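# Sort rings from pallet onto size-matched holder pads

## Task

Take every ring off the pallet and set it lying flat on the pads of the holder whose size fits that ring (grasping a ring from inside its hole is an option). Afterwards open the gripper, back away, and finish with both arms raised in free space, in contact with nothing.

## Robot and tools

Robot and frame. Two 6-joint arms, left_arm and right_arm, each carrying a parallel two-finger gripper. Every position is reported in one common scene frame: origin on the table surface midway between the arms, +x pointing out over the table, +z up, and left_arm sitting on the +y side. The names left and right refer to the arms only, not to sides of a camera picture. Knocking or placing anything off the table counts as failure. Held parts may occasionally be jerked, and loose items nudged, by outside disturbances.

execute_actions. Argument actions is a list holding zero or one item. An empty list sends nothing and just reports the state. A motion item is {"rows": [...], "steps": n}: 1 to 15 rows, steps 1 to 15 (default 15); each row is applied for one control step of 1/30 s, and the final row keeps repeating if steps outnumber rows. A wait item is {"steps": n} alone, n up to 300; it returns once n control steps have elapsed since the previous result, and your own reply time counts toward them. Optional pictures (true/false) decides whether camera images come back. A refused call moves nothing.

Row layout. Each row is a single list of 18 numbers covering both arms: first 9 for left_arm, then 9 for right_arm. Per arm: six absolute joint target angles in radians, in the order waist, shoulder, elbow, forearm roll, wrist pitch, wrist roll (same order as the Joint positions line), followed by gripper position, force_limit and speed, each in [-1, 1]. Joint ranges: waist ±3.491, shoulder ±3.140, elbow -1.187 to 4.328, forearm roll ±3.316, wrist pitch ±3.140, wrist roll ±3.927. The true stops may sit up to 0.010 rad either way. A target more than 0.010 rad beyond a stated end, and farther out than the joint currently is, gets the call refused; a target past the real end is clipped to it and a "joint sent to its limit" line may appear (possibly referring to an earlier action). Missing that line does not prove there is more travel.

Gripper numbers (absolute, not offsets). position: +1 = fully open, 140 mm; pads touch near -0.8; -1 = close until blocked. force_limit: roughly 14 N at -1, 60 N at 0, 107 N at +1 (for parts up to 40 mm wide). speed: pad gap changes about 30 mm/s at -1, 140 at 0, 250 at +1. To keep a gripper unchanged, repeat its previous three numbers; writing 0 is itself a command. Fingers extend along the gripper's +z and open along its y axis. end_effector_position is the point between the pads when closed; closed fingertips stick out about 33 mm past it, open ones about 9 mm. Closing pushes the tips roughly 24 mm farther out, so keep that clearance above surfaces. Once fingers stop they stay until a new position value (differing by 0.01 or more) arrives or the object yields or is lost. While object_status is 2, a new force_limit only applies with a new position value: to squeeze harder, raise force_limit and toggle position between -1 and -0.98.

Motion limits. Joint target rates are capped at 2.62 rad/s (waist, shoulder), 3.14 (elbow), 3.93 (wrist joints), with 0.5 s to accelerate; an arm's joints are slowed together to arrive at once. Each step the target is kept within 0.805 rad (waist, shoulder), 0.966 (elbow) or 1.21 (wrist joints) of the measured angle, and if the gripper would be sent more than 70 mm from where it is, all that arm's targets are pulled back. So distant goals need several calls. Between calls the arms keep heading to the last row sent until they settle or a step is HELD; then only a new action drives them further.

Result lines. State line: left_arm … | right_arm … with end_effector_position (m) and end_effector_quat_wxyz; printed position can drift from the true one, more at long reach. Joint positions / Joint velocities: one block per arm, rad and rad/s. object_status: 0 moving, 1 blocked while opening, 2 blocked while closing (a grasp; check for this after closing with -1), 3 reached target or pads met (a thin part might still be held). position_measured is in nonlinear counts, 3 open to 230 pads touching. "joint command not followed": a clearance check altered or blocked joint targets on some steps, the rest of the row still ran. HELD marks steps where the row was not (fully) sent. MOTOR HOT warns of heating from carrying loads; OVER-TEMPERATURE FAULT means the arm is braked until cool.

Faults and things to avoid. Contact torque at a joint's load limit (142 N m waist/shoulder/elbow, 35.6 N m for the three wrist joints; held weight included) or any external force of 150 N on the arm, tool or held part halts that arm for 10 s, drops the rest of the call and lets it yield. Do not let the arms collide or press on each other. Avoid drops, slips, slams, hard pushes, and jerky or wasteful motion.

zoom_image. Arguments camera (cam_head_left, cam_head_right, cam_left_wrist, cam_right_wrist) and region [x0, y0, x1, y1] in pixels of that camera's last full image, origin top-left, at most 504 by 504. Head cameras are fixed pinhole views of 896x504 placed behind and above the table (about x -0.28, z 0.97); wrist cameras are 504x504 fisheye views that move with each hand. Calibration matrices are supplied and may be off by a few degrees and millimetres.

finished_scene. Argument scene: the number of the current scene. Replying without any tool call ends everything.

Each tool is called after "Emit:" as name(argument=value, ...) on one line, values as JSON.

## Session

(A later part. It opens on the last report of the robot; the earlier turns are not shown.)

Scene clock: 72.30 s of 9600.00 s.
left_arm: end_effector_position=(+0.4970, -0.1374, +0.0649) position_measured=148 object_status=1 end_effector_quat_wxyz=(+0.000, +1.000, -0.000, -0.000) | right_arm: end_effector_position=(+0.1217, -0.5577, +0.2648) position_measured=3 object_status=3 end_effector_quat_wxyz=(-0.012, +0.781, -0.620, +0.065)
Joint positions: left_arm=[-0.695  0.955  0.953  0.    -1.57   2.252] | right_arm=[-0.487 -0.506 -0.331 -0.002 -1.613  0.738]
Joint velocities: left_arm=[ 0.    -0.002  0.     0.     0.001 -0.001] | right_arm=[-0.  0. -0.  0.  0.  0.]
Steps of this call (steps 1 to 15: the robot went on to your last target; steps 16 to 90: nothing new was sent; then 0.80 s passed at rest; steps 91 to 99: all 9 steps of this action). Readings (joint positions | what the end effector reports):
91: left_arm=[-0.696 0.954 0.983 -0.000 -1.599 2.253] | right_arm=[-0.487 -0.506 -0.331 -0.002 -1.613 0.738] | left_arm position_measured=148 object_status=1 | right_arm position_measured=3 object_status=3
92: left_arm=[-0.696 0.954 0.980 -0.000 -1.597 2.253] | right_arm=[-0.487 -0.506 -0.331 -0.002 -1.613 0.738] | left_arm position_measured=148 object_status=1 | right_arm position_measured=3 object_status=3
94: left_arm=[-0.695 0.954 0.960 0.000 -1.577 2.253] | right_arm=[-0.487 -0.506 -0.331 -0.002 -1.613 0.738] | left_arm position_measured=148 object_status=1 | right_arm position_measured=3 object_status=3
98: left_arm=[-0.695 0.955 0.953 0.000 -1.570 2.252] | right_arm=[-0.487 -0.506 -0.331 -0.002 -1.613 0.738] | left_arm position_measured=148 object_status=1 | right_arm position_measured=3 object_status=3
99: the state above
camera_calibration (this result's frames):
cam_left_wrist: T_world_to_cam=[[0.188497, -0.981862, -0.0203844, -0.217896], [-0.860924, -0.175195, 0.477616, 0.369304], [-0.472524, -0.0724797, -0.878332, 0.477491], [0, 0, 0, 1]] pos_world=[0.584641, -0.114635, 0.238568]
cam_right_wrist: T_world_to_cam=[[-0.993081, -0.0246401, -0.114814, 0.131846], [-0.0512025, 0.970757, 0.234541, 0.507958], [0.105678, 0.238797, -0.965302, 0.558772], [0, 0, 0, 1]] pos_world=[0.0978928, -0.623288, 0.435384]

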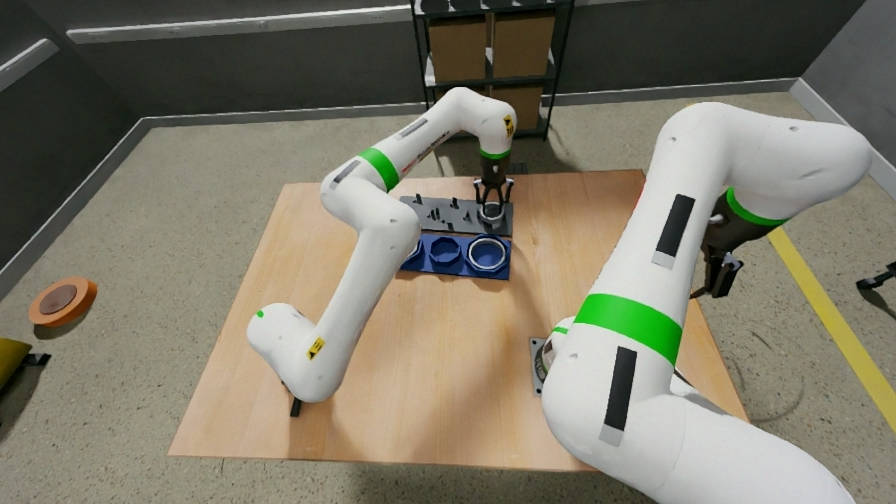

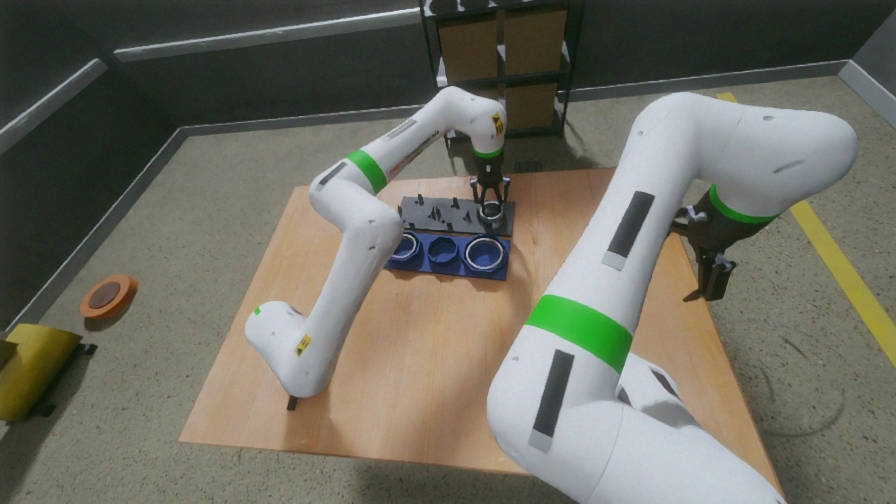

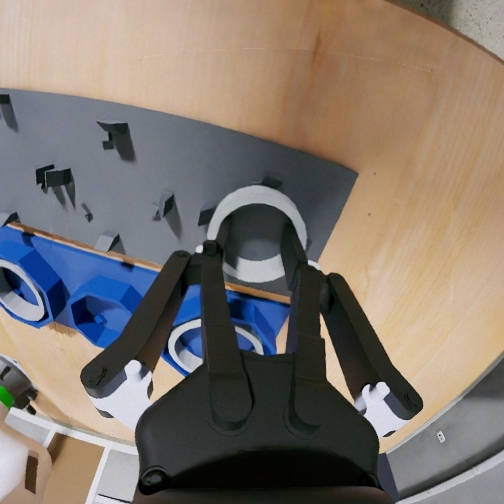

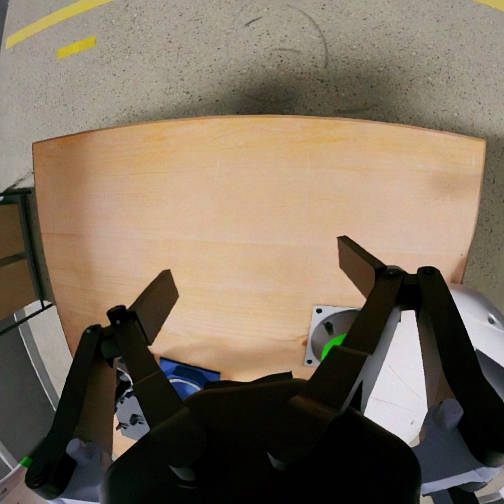

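Emit:
execute_actions(actions=[{"rows":[[-0.694,0.9524,0.9287,0,-1.5471,2.2513,1,0.6,-0.3,-0.487,-0.506,-0.331,-0.002,-1.613,0.738,1,0,0]],"steps":9}])

Emit:
zoom_image(camera="cam_left_wrist", region=[190, 160, 330, 300])

Emit:
zoom_image(camera="cam_head_right", region=[460, 185, 520, 245])

Scene clock: 76.07 s of 9600.00 s.
left_arm: end_effector_position=(+0.4972, -0.1365, +0.0562) position_measured=147 object_status=1 end_effector_quat_wxyz=(+0.000, +1.000, -0.000, +0.000) | right_arm: end_effector_position=(+0.1217, -0.5577, +0.2648) position_measured=3 object_status=3 end_effector_quat_wxyz=(-0.012, +0.781, -0.620, +0.065)
Joint positions: left_arm=[-0.694  0.952  0.929 -0.    -1.547  2.251] | right_arm=[-0.487 -0.506 -0.331 -0.002 -1.613  0.738]
Joint velocities: left_arm=[-0.    -0.     0.001 -0.    -0.    -0.001] | right_arm=[-0.    -0.001  0.     0.     0.001  0.   ]
Steps of this call (steps 1 to 15: the robot went on to your last target; steps 16 to 90: nothing new was sent; then 0.47 s passed at rest; steps 91 to 99: all 9 steps of this action). Readings (joint positions | what the end effector reports):
91: left_arm=[-0.695 0.954 0.953 0.000 -1.570 2.252] | right_arm=[-0.487 -0.506 -0.331 -0.002 -1.613 0.738] | left_arm position_measured=148 object_status=1 | right_arm position_measured=3 object_status=3
92: left_arm=[-0.695 0.954 0.951 0.000 -1.567 2.252] | right_arm=[-0.487 -0.506 -0.331 -0.002 -1.613 0.738] | left_arm position_measured=148 object_status=1 | right_arm position_measured=3 object_status=3
94: left_arm=[-0.694 0.953 0.933 -0.000 -1.551 2.251] | right_arm=[-0.487 -0.506 -0.331 -0.002 -1.613 0.738] | left_arm position_measured=148 object_status=1 | right_arm position_measured=3 object_status=3
98: left_arm=[-0.694 0.952 0.929 -0.000 -1.547 2.251] | right_arm=[-0.487 -0.506 -0.331 -0.002 -1.613 0.738] | left_arm position_measured=147 object_status=1 | right_arm position_measured=3 object_status=3
99: the state above
camera_calibration (this result's frames):
cam_left_wrist: T_world_to_cam=[[0.188542, -0.981857, -0.0202322, -0.217289], [-0.861168, -0.175199, 0.477175, 0.373929], [-0.472062, -0.0725441, -0.878576, 0.469743], [0, 0, 0, 1]] pos_world=[0.584731, -0.113758, 0.229879]
cam_right_wrist: T_world_to_cam=[[-0.993081, -0.0246401, -0.114815, 0.131846], [-0.0512026, 0.970757, 0.234542, 0.507958], [0.105678, 0.238798, -0.965302, 0.558772], [0, 0, 0, 1]] pos_world=[0.0978928, -0.623288, 0.435384]

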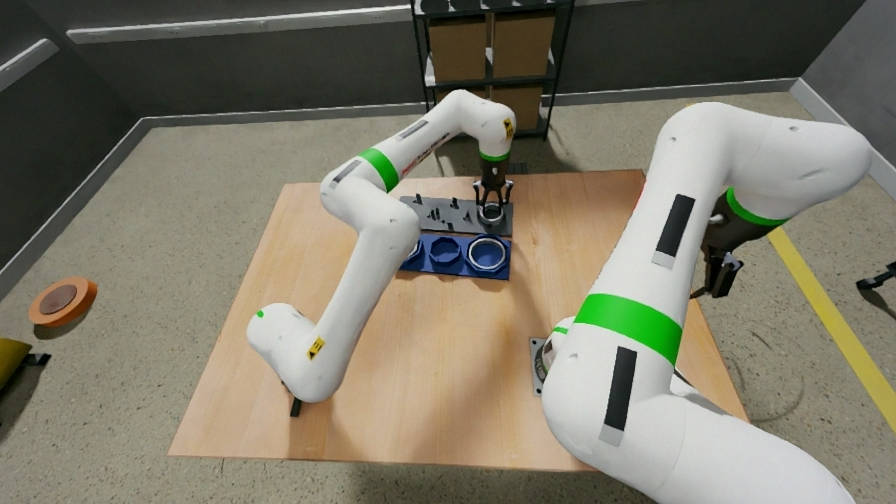

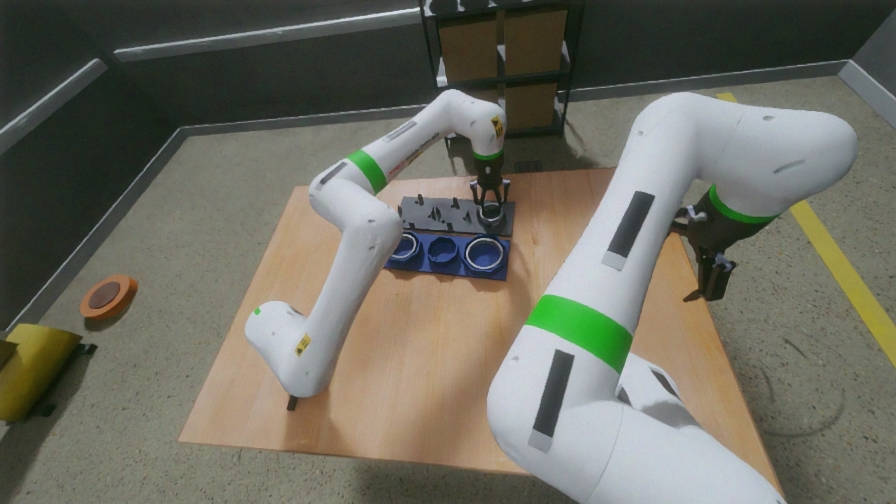

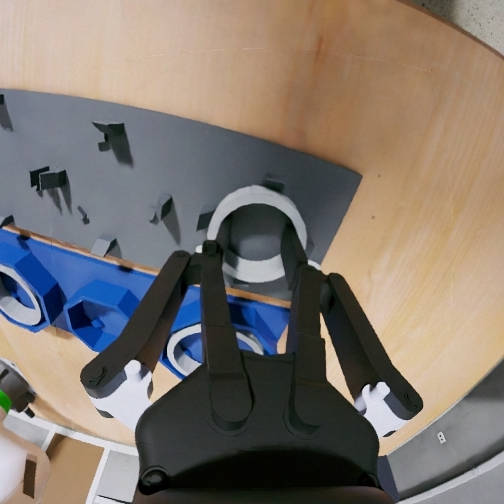

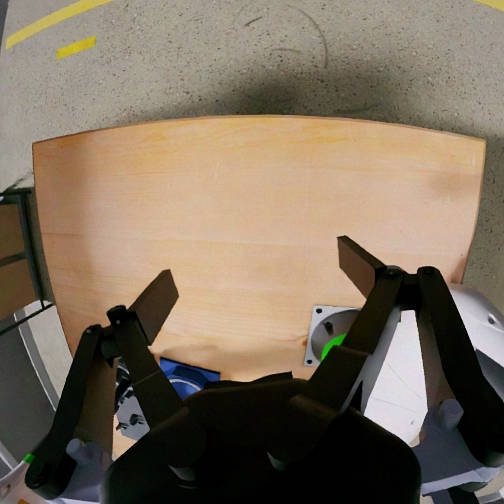

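Region (190, 160, 330, 300) of cam_left_wrist's 504x504 image, scaled by 3.600, with more detail than that image has.

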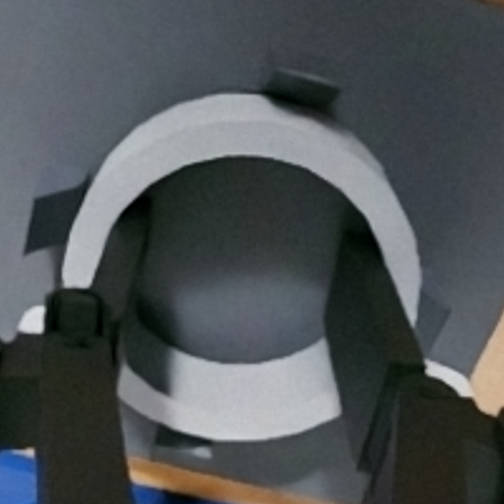

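Region (460, 185, 520, 245) of cam_head_right's 896x504 image, scaled by 8.400, with more detail than that image has.

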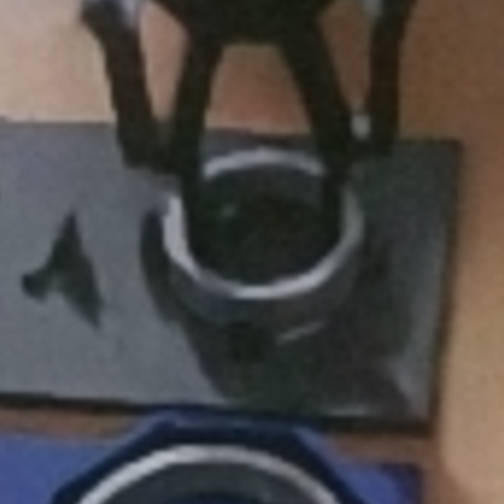

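Emit:
execute_actions(actions=[{"rows":[[-0.6946,0.9507,0.9164,0,-1.5365,2.2519,1,0.6,-0.3,-0.487,-0.506,-0.331,-0.002,-1.613,0.738,1,0,0]],"steps":8}])

Emit:
zoom_image(camera="cam_left_wrist", region=[190, 160, 330, 300])

Emit:
zoom_image(camera="cam_head_right", region=[460, 185, 520, 245])

Scene clock: 78.67 s of 9600.00 s.
left_arm: end_effector_position=(+0.4964, -0.1367, +0.0526) position_measured=147 object_status=1 end_effector_quat_wxyz=(+0.000, +1.000, -0.000, +0.000) | right_arm: end_effector_position=(+0.1217, -0.5577, +0.2648) position_measured=3 object_status=3 end_effector_quat_wxyz=(-0.012, +0.781, -0.620, +0.065)
Joint positions: left_arm=[-0.694  0.95   0.917  0.    -1.537  2.252] | right_arm=[-0.487 -0.506 -0.331 -0.002 -1.613  0.738]
Joint velocities: left_arm=[-0.001  0.002 -0.003 -0.    -0.     0.003] | right_arm=[ 0.     0.    -0.001  0.001 -0.    -0.   ]
Steps of this call (steps 1 to 15: the robot went on to your last target; steps 16 to 70: nothing new was sent; steps 71 to 78: all 8 steps of this action). Readings (joint positions | what the end effector reports):
71: left_arm=[-0.694 0.952 0.929 0.000 -1.547 2.251] | right_arm=[-0.487 -0.506 -0.331 -0.002 -1.613 0.738] | left_arm position_measured=147 object_status=1 | right_arm position_measured=3 object_status=3
72: left_arm=[-0.694 0.952 0.926 0.000 -1.545 2.251] | right_arm=[-0.487 -0.506 -0.331 -0.002 -1.613 0.738] | left_arm position_measured=147 object_status=1 | right_arm position_measured=3 object_status=3
74: left_arm=[-0.694 0.950 0.918 0.000 -1.537 2.251] | right_arm=[-0.487 -0.506 -0.331 -0.002 -1.613 0.738] | left_arm position_measured=147 object_status=1 | right_arm position_measured=3 object_status=3
78: the state above
camera_calibration (this result's frames):
cam_left_wrist: T_world_to_cam=[[0.188549, -0.981871, -0.019463, -0.217417], [-0.861199, -0.174836, 0.477251, 0.375029], [-0.472002, -0.0732237, -0.878551, 0.466115], [0, 0, 0, 1]] pos_world=[0.583975, -0.113776, 0.226291]
cam_right_wrist: T_world_to_cam=[[-0.993081, -0.0246401, -0.114814, 0.131846], [-0.0512025, 0.970757, 0.234541, 0.507958], [0.105678, 0.238797, -0.965302, 0.558772], [0, 0, 0, 1]] pos_world=[0.0978928, -0.623288, 0.435384]

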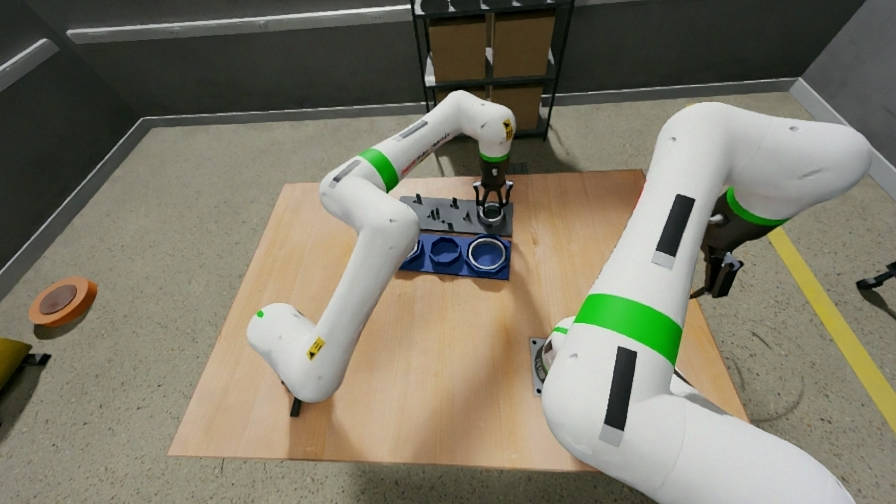

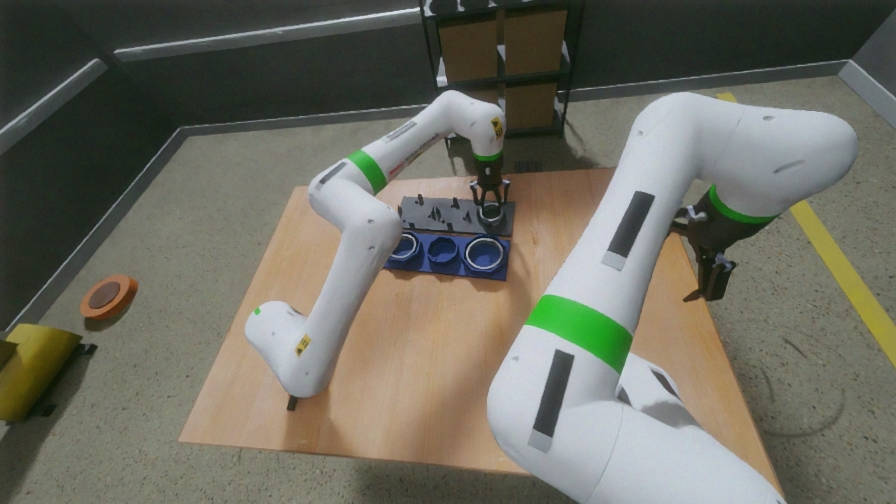

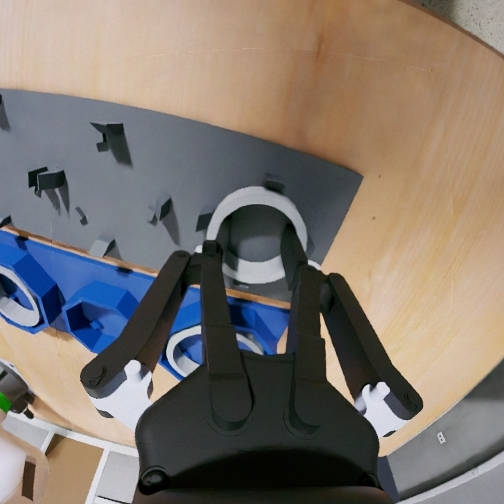

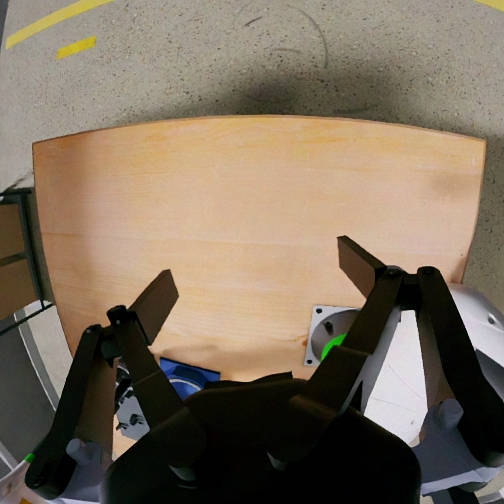

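Region (190, 160, 330, 300) of cam_left_wrist's 504x504 image, scaled by 3.600, with more detail than that image has.

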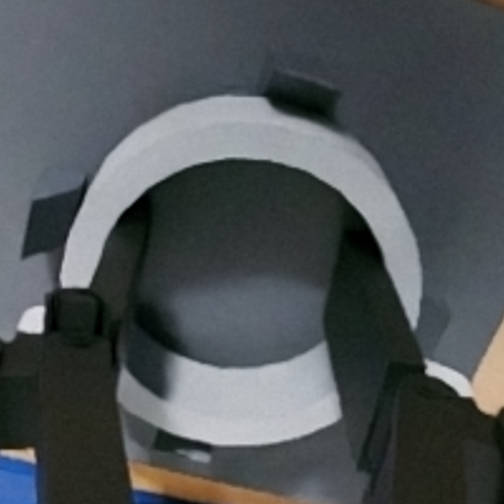

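Region (460, 185, 520, 245) of cam_head_right's 896x504 image, scaled by 8.400, with more detail than that image has.

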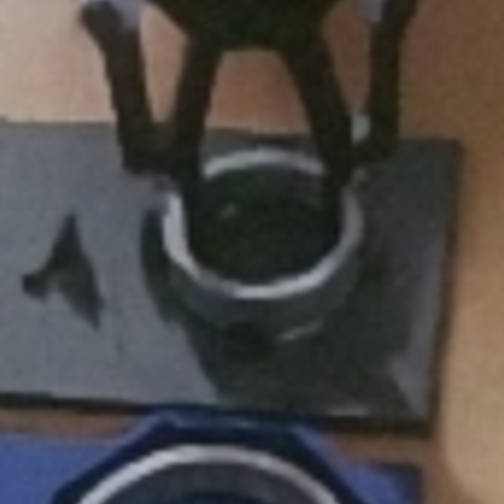

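Emit:
execute_actions(actions=[{"rows":[[-0.6946,0.9515,0.9225,0,-1.5418,2.2519,-0.35,0.6,0,-0.487,-0.506,-0.331,-0.002,-1.613,0.738,1,0,0],[-0.6946,0.9515,0.9225,0,-1.5418,2.2519,-0.35,0.6,0,-0.487,-0.506,-0.331,-0.002,-1.613,0.738,1,0,0],[-0.6946,0.9515,0.9225,0,-1.5418,2.2519,-0.35,0.6,0,-0.487,-0.506,-0.331,-0.002,-1.613,0.738,1,0,0],[-0.6946,0.9515,0.9225,0,-1.5418,2.2519,-0.35,0.6,0,-0.487,-0.506,-0.331,-0.002,-1.613,0.738,1,0,0],[-0.6946,0.9515,0.9225,0,-1.5418,2.2519,-0.35,0.6,0,-0.487,-0.506,-0.331,-0.002,-1.613,0.738,1,0,0],[-0.6946,0.9577,1.0523,0,-1.6654,2.2519,-0.35,0.6,0,-0.487,-0.506,-0.331,-0.002,-1.613,0.738,1,0,0]],"steps":15}])

Emit:
zoom_image(camera="cam_left_wrist", region=[190, 150, 330, 290])

Emit:
zoom_image(camera="cam_head_right", region=[460, 185, 520, 245])

Scene clock: 81.27 s of 9600.00 s.
left_arm: end_effector_position=(+0.4964, -0.1366, +0.1050) position_measured=173 object_status=3 end_effector_quat_wxyz=(+0.000, +1.000, -0.000, +0.000) | right_arm: end_effector_position=(+0.1217, -0.5577, +0.2648) position_measured=3 object_status=3 end_effector_quat_wxyz=(-0.012, +0.781, -0.620, +0.065)
Joint positions: left_arm=[-0.695  0.957  1.052 -0.    -1.665  2.252] | right_arm=[-0.487 -0.506 -0.331 -0.002 -1.613  0.738]
Joint velocities: left_arm=[ 0.     0.007  0.024  0.    -0.029 -0.001] | right_arm=[-0.    -0.     0.     0.001 -0.    -0.   ]
Steps of this call (steps 1 to 15: the robot went on to your last target; steps 16 to 63: nothing new was sent; steps 64 to 78: all 15 steps of this action). Readings (joint positions | what the end effector reports):
64: left_arm=[-0.695 0.951 0.916 -0.000 -1.537 2.252] | right_arm=[-0.487 -0.506 -0.331 -0.002 -1.613 0.738] | left_arm position_measured=147 object_status=0 | right_arm position_measured=3 object_status=3
65: left_arm=[-0.695 0.951 0.917 -0.000 -1.538 2.252] | right_arm=[-0.487 -0.506 -0.331 -0.002 -1.613 0.738] | left_arm position_measured=147 object_status=0 | right_arm position_measured=3 object_status=3
67: left_arm=[-0.695 0.953 0.920 -0.000 -1.542 2.252] | right_arm=[-0.487 -0.506 -0.331 -0.002 -1.613 0.738] | left_arm position_measured=165 object_status=0 | right_arm position_measured=3 object_status=3
71: left_arm=[-0.695 0.953 0.933 -0.000 -1.553 2.252] | right_arm=[-0.487 -0.506 -0.331 -0.002 -1.613 0.738] | left_arm position_measured=173 object_status=0 | right_arm position_measured=3 object_status=3
78: the state above
camera_calibration (this result's frames):
cam_left_wrist: T_world_to_cam=[[0.188513, -0.981866, -0.0200695, -0.216209], [-0.861238, -0.175105, 0.477082, 0.350002], [-0.471945, -0.0726518, -0.878629, 0.512204], [0, 0, 0, 1]] pos_world=[0.583926, -0.113789, 0.278718]
cam_right_wrist: T_world_to_cam=[[-0.993081, -0.0246397, -0.114814, 0.131846], [-0.0512021, 0.970757, 0.234542, 0.507958], [0.105677, 0.238798, -0.965302, 0.558772], [0, 0, 0, 1]] pos_world=[0.0978928, -0.623288, 0.435384]

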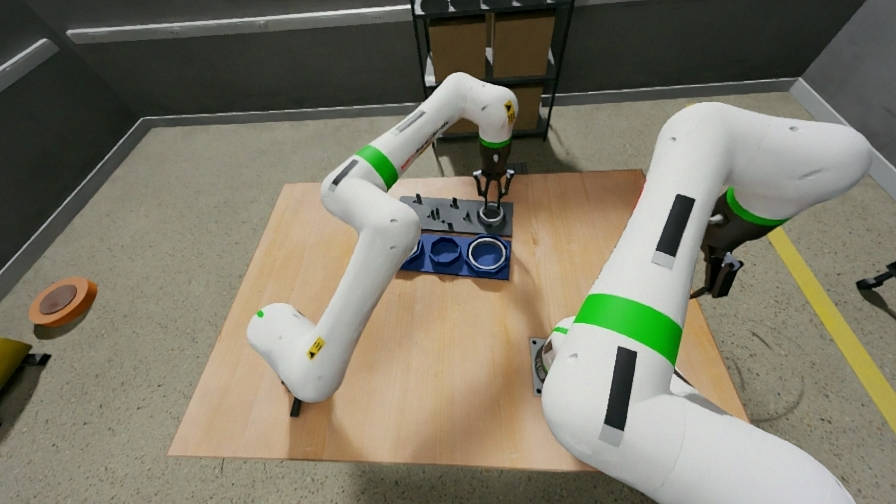

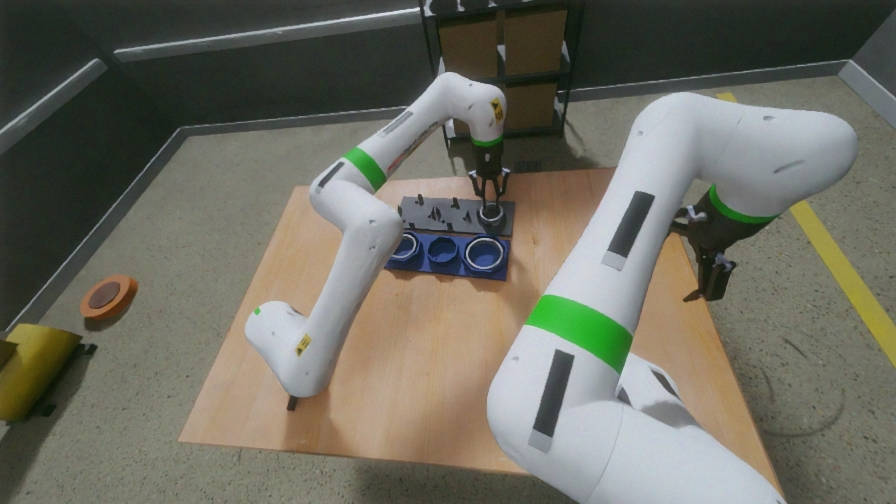

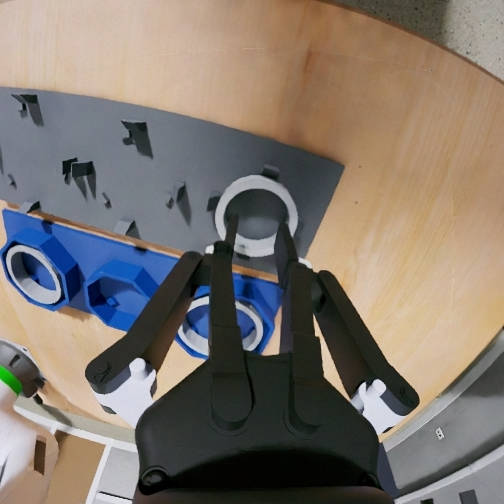

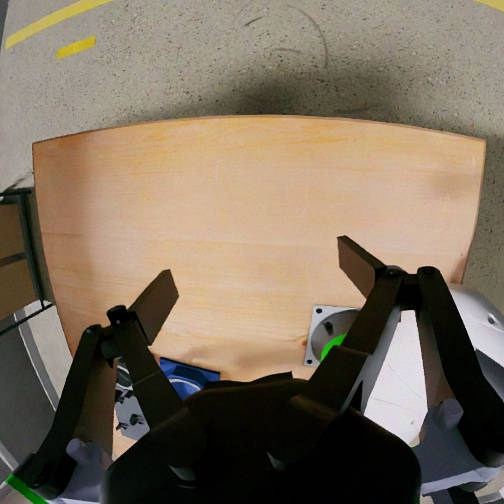

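Region (190, 150, 330, 290) of cam_left_wrist's 504x504 image, scaled by 3.600, with more detail than that image has.

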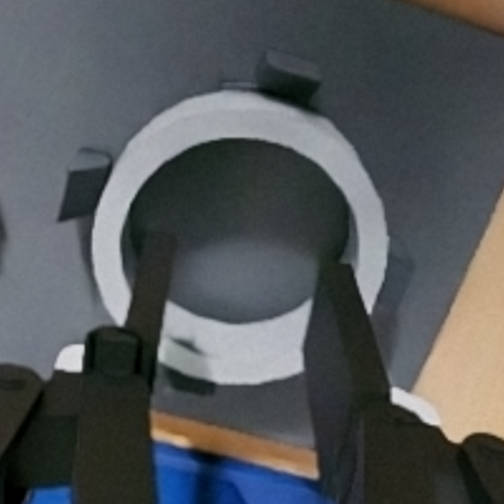

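Region (460, 185, 520, 245) of cam_head_right's 896x504 image, scaled by 8.400, with more detail than that image has.

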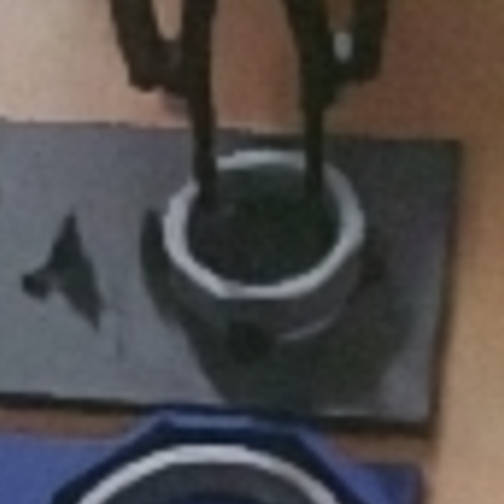

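Emit:
execute_actions(actions=[{"rows":[[-0.8444,0.5681,0.3712,0,-1.3739,2.4017,0.1,0.6,0,-0.487,-0.506,-0.331,-0.002,-1.613,0.738,1,0,0]],"steps":15}], pictures=false)

Emit:
execute_actions(actions=[{"steps":12}])

Emit:
zoom_image(camera="cam_left_wrist", region=[174, 140, 342, 308])

Emit:
zoom_image(camera="cam_left_wrist", region=[220, 0, 388, 168])

Scene clock: 84.83 s of 9600.00 s.
left_arm: end_effector_position=(+0.3779, -0.1326, +0.0991) position_measured=117 object_status=3 end_effector_quat_wxyz=(+0.000, +1.000, -0.000, +0.000) | right_arm: end_effector_position=(+0.1217, -0.5577, +0.2648) position_measured=3 object_status=3 end_effector_quat_wxyz=(-0.012, +0.781, -0.620, +0.065)
Joint positions: left_arm=[-0.8    0.684  0.574  0.    -1.461  2.357] | right_arm=[-0.487 -0.506 -0.331 -0.002 -1.613  0.738]
Joint velocities: left_arm=[-0.28  -0.726 -1.27   0.001  0.539  0.278] | right_arm=[-0.    -0.     0.    -0.001 -0.001  0.001]
Steps of this call (steps 1 to 15: the robot went on to your last target; steps 16 to 90: nothing new was sent; then 0.07 s passed at rest; steps 91 to 105: all 15 steps of this action). Readings (joint positions | what the end effector reports):
91: left_arm=[-0.695 0.958 1.052 -0.000 -1.665 2.252] | right_arm=[-0.487 -0.506 -0.331 -0.002 -1.613 0.738] | left_arm position_measured=173 object_status=0 | right_arm position_measured=3 object_status=3
92: left_arm=[-0.695 0.956 1.050 0.000 -1.665 2.252] | right_arm=[-0.487 -0.506 -0.331 -0.002 -1.613 0.738] | left_arm position_measured=171 object_status=0 | right_arm position_measured=3 object_status=3
94: left_arm=[-0.700 0.942 1.026 0.000 -1.654 2.257] | right_arm=[-0.487 -0.506 -0.331 -0.002 -1.613 0.738] | left_arm position_measured=156 object_status=0 | right_arm position_measured=3 object_status=3
98: left_arm=[-0.730 0.865 0.891 0.000 -1.596 2.287] | right_arm=[-0.487 -0.506 -0.331 -0.002 -1.613 0.738] | left_arm position_measured=125 object_status=0 | right_arm position_measured=3 object_status=3
105: the state above

Scene clock: 85.23 s of 9600.00 s.
left_arm: end_effector_position=(+0.3221, -0.1168, +0.0899) position_measured=117 object_status=3 end_effector_quat_wxyz=(+0.000, +1.000, -0.000, -0.000) | right_arm: end_effector_position=(+0.1217, -0.5577, +0.2648) position_measured=3 object_status=3 end_effector_quat_wxyz=(-0.012, +0.781, -0.620, +0.065)
Joint positions: left_arm=[-0.844  0.568  0.371  0.    -1.374  2.402] | right_arm=[-0.487 -0.506 -0.331 -0.002 -1.613  0.738]
Joint velocities: left_arm=[-0.    -0.002 -0.001  0.001 -0.    -0.   ] | right_arm=[ 0. -0. -0. -0.  0. -0.]
Steps of this call (steps 1 to 12: the robot went on to your last target). Readings (joint positions | what the end effector reports):
1: left_arm=[-0.809 0.659 0.531 0.000 -1.442 2.367] | right_arm=[-0.487 -0.506 -0.331 -0.002 -1.613 0.738] | left_arm position_measured=117 object_status=3 | right_arm position_measured=3 object_status=3
2: left_arm=[-0.818 0.636 0.490 0.000 -1.425 2.376] | right_arm=[-0.487 -0.506 -0.331 -0.002 -1.613 0.738] | left_arm position_measured=117 object_status=3 | right_arm position_measured=3 object_status=3
4: left_arm=[-0.833 0.598 0.424 0.000 -1.397 2.390] | right_arm=[-0.487 -0.506 -0.331 -0.002 -1.613 0.738] | left_arm position_measured=117 object_status=3 | right_arm position_measured=3 object_status=3
8: left_arm=[-0.844 0.568 0.372 0.000 -1.374 2.402] | right_arm=[-0.487 -0.506 -0.331 -0.002 -1.613 0.738] | left_arm position_measured=117 object_status=3 | right_arm position_measured=3 object_status=3
12: the state above
camera_calibration (this result's frames):
cam_left_wrist: T_world_to_cam=[[0.188602, -0.981843, -0.020317, -0.164262], [-0.860924, -0.175257, 0.477593, 0.210419], [-0.472482, -0.0725836, -0.878346, 0.418308], [0, 0, 0, 1]] pos_world=[0.409778, -0.0940401, 0.263587]
cam_right_wrist: T_world_to_cam=[[-0.993081, -0.0246402, -0.114814, 0.131846], [-0.0512027, 0.970757, 0.234541, 0.507958], [0.105678, 0.238798, -0.965302, 0.558772], [0, 0, 0, 1]] pos_world=[0.0978928, -0.623288, 0.435384]

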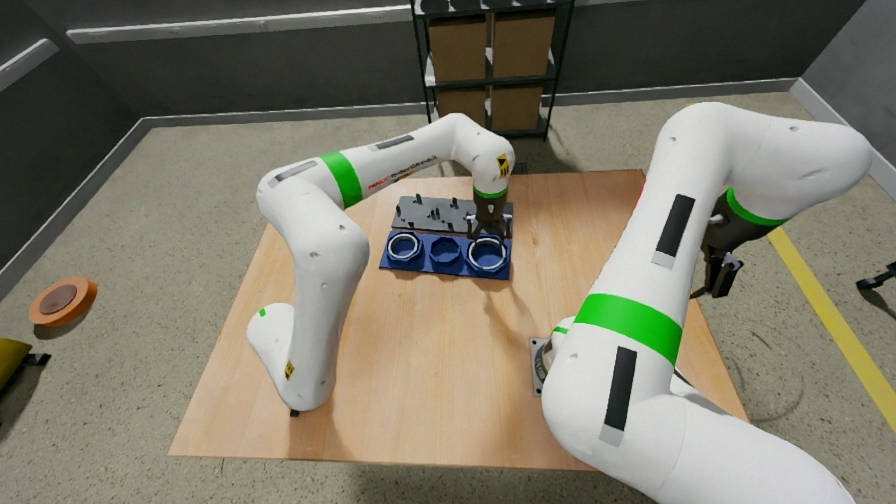

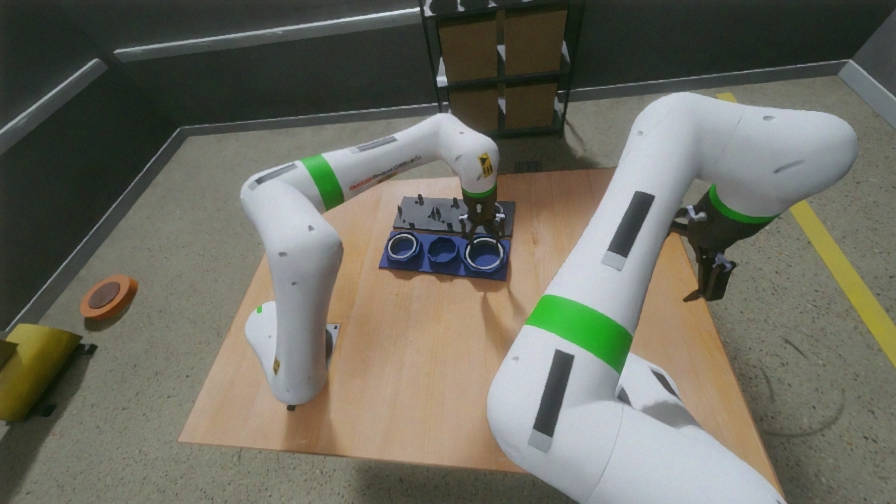

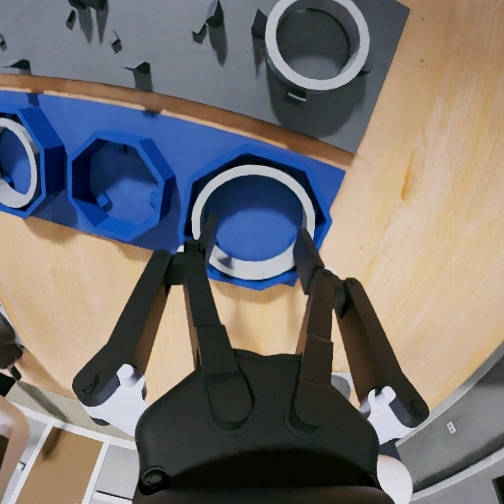

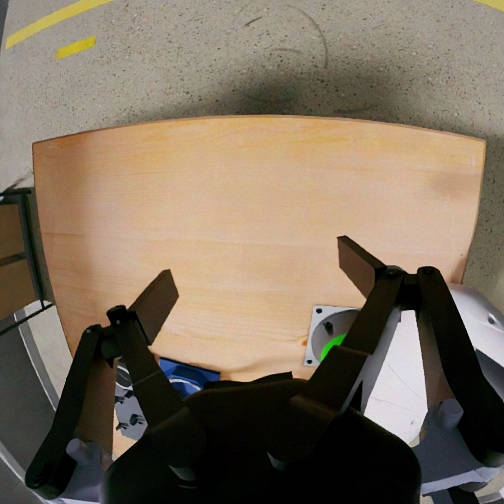

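Region (174, 140, 342, 308) of cam_left_wrist's 504x504 image, scaled by 3.000, with more detail than that image has.

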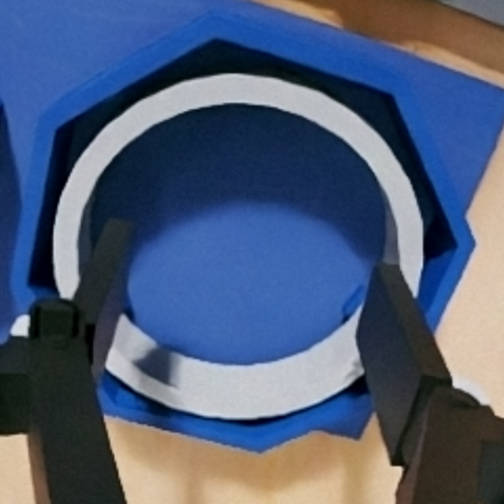

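Region (220, 0, 388, 168) of cam_left_wrist's 504x504 image, scaled by 3.000, with more detail than that image has.

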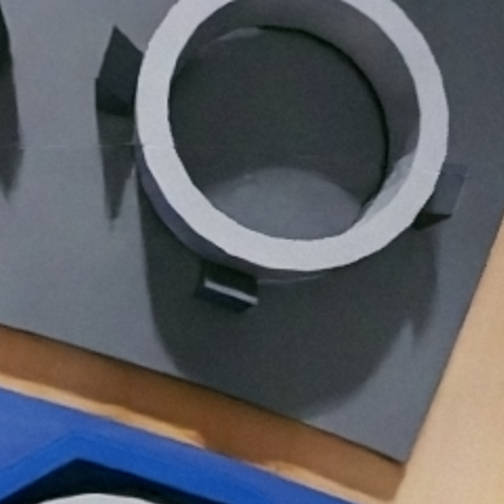

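Emit:
execute_actions(actions=[{"rows":[[-0.8493,0.5827,0.2905,0,-1.2786,2.4066,0.1,0.6,0,-0.487,-0.506,-0.331,-0.002,-1.613,0.738,1,0,0]],"steps":9}], pictures=false)

Emit:
execute_actions(actions=[{"rows":[[-0.8493,0.5827,0.2905,0,-1.2786,2.4066,1,0.6,-0.3,-0.487,-0.506,-0.331,-0.002,-1.613,0.738,1,0,0]],"steps":14}])

Emit:
zoom_image(camera="cam_left_wrist", region=[160, 140, 360, 340])

Emit:
zoom_image(camera="cam_head_right", region=[450, 215, 520, 285])

Scene clock: 87.80 s of 9600.00 s.
left_arm: end_effector_position=(+0.3160, -0.1146, +0.0468) position_measured=117 object_status=3 end_effector_quat_wxyz=(-0.000, +1.000, -0.000, -0.000) | right_arm: end_effector_position=(+0.1217, -0.5577, +0.2648) position_measured=3 object_status=3 end_effector_quat_wxyz=(-0.012, +0.781, -0.620, +0.065)
Joint positions: left_arm=[-0.849  0.583  0.291 -0.    -1.279  2.407] | right_arm=[-0.487 -0.506 -0.331 -0.002 -1.613  0.738]
Joint velocities: left_arm=[ 0.    -0.006  0.002 -0.002  0.014 -0.   ] | right_arm=[-0.  0.  0. -0. -0. -0.]
Steps of this call (steps 1 to 30: the robot went on to your last target; steps 31 to 68: nothing new was sent; steps 69 to 77: all 9 steps of this action). Readings (joint positions | what the end effector reports):
69: left_arm=[-0.844 0.568 0.371 0.000 -1.374 2.402] | right_arm=[-0.487 -0.506 -0.331 -0.002 -1.613 0.738] | left_arm position_measured=117 object_status=3 | right_arm position_measured=3 object_status=3
70: left_arm=[-0.845 0.568 0.369 0.000 -1.370 2.402] | right_arm=[-0.487 -0.506 -0.331 -0.002 -1.613 0.738] | left_arm position_measured=117 object_status=3 | right_arm position_measured=3 object_status=3
72: left_arm=[-0.846 0.573 0.344 0.000 -1.341 2.403] | right_arm=[-0.487 -0.506 -0.331 -0.002 -1.613 0.738] | left_arm position_measured=117 object_status=3 | right_arm position_measured=3 object_status=3
76: left_arm=[-0.849 0.583 0.291 -0.000 -1.280 2.407] | right_arm=[-0.487 -0.506 -0.331 -0.002 -1.613 0.738] | left_arm position_measured=117 object_status=3 | right_arm position_measured=3 object_status=3
77: the state above

Scene clock: 88.27 s of 9600.00 s.
left_arm: end_effector_position=(+0.3160, -0.1147, +0.0469) position_measured=81 object_status=1 end_effector_quat_wxyz=(-0.000, +1.000, -0.000, +0.000) | right_arm: end_effector_position=(+0.1217, -0.5577, +0.2648) position_measured=3 object_status=3 end_effector_quat_wxyz=(-0.012, +0.781, -0.620, +0.065)
Joint positions: left_arm=[-0.849  0.583  0.291 -0.    -1.279  2.407] | right_arm=[-0.487 -0.506 -0.331 -0.002 -1.613  0.738]
Joint velocities: left_arm=[ 0.    -0.    -0.001  0.002 -0.    -0.   ] | right_arm=[ 0.    -0.     0.    -0.001  0.001  0.   ]
Steps of this call (steps 1 to 14: all 14 steps of this action). Readings (joint positions | what the end effector reports):
1: left_arm=[-0.849 0.583 0.291 -0.000 -1.279 2.407] | right_arm=[-0.487 -0.506 -0.331 -0.002 -1.613 0.738] | left_arm position_measured=117 object_status=0 | right_arm position_measured=3 object_status=3
2: left_arm=[-0.849 0.583 0.291 -0.000 -1.279 2.407] | right_arm=[-0.487 -0.506 -0.331 -0.002 -1.613 0.738] | left_arm position_measured=115 object_status=0 | right_arm position_measured=3 object_status=3
4: left_arm=[-0.849 0.583 0.291 -0.000 -1.279 2.407] | right_arm=[-0.487 -0.506 -0.331 -0.002 -1.613 0.738] | left_arm position_measured=103 object_status=0 | right_arm position_measured=3 object_status=3
8: left_arm=[-0.849 0.583 0.291 -0.000 -1.278 2.407] | right_arm=[-0.487 -0.506 -0.331 -0.002 -1.613 0.738] | left_arm position_measured=81 object_status=0 | right_arm position_measured=3 object_status=3
14: the state above
camera_calibration (this result's frames):
cam_left_wrist: T_world_to_cam=[[0.18841, -0.981877, -0.0204901, -0.161907], [-0.861046, -0.175187, 0.477398, 0.226156], [-0.472335, -0.0723038, -0.878448, 0.377766], [0, 0, 0, 1]] pos_world=[0.403668, -0.0920396, 0.220564]
cam_right_wrist: T_world_to_cam=[[-0.993081, -0.0246402, -0.114814, 0.131846], [-0.0512026, 0.970757, 0.234541, 0.507958], [0.105678, 0.238797, -0.965302, 0.558772], [0, 0, 0, 1]] pos_world=[0.0978928, -0.623288, 0.435384]

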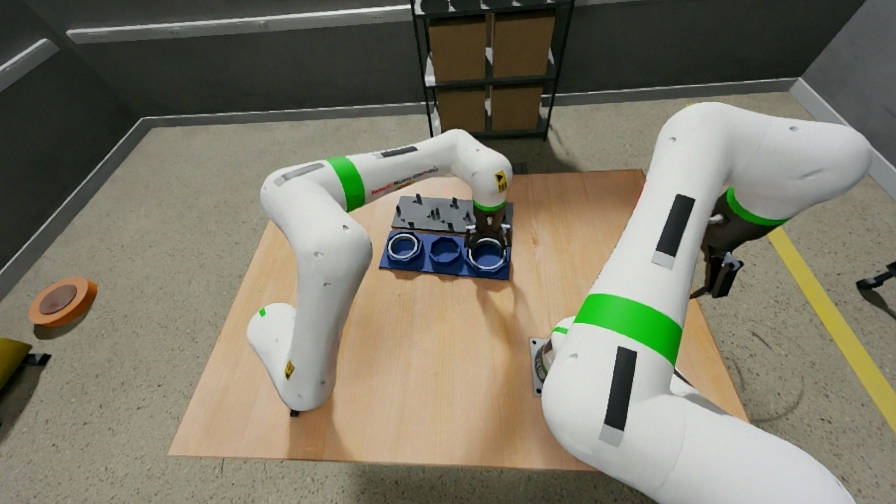

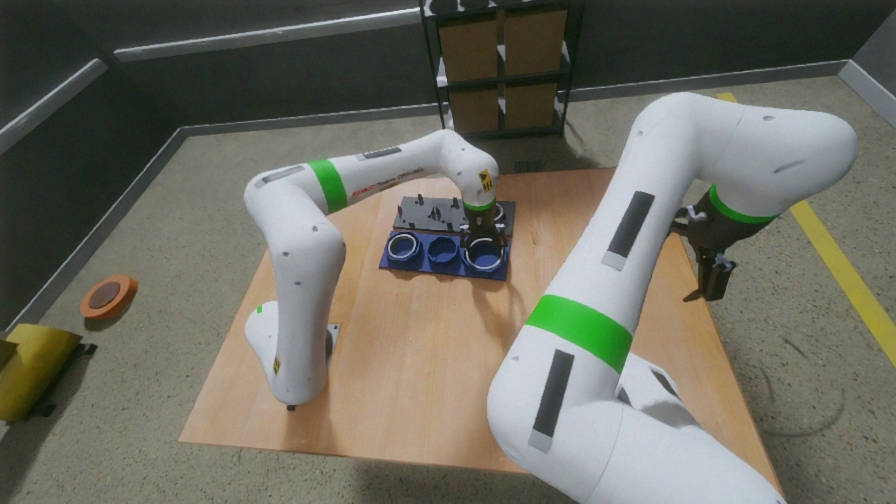

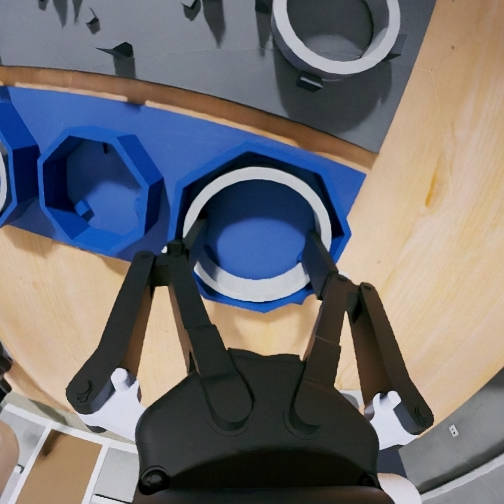

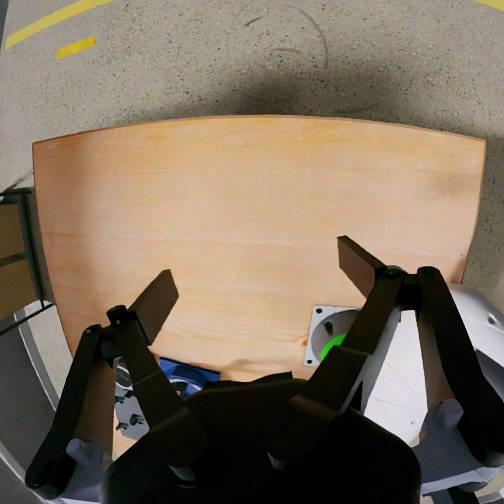

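Region (160, 140, 360, 340) of cam_left_wrist's 504x504 image, scaled by 2.520, with more detail than that image has.

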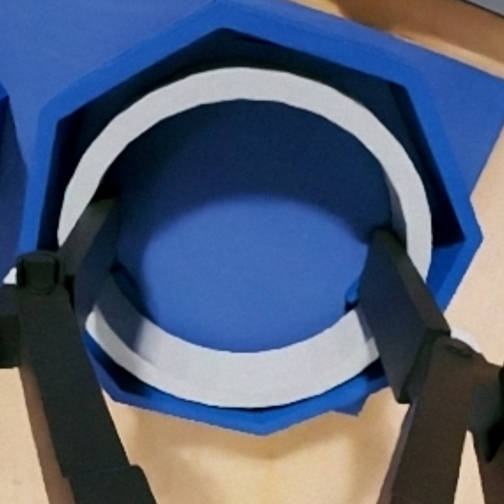

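Region (450, 215, 520, 285) of cam_head_right's 896x504 image, scaled by 7.200, with more detail than that image has.

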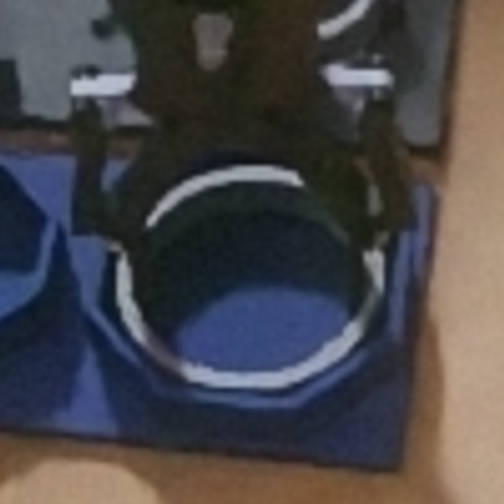

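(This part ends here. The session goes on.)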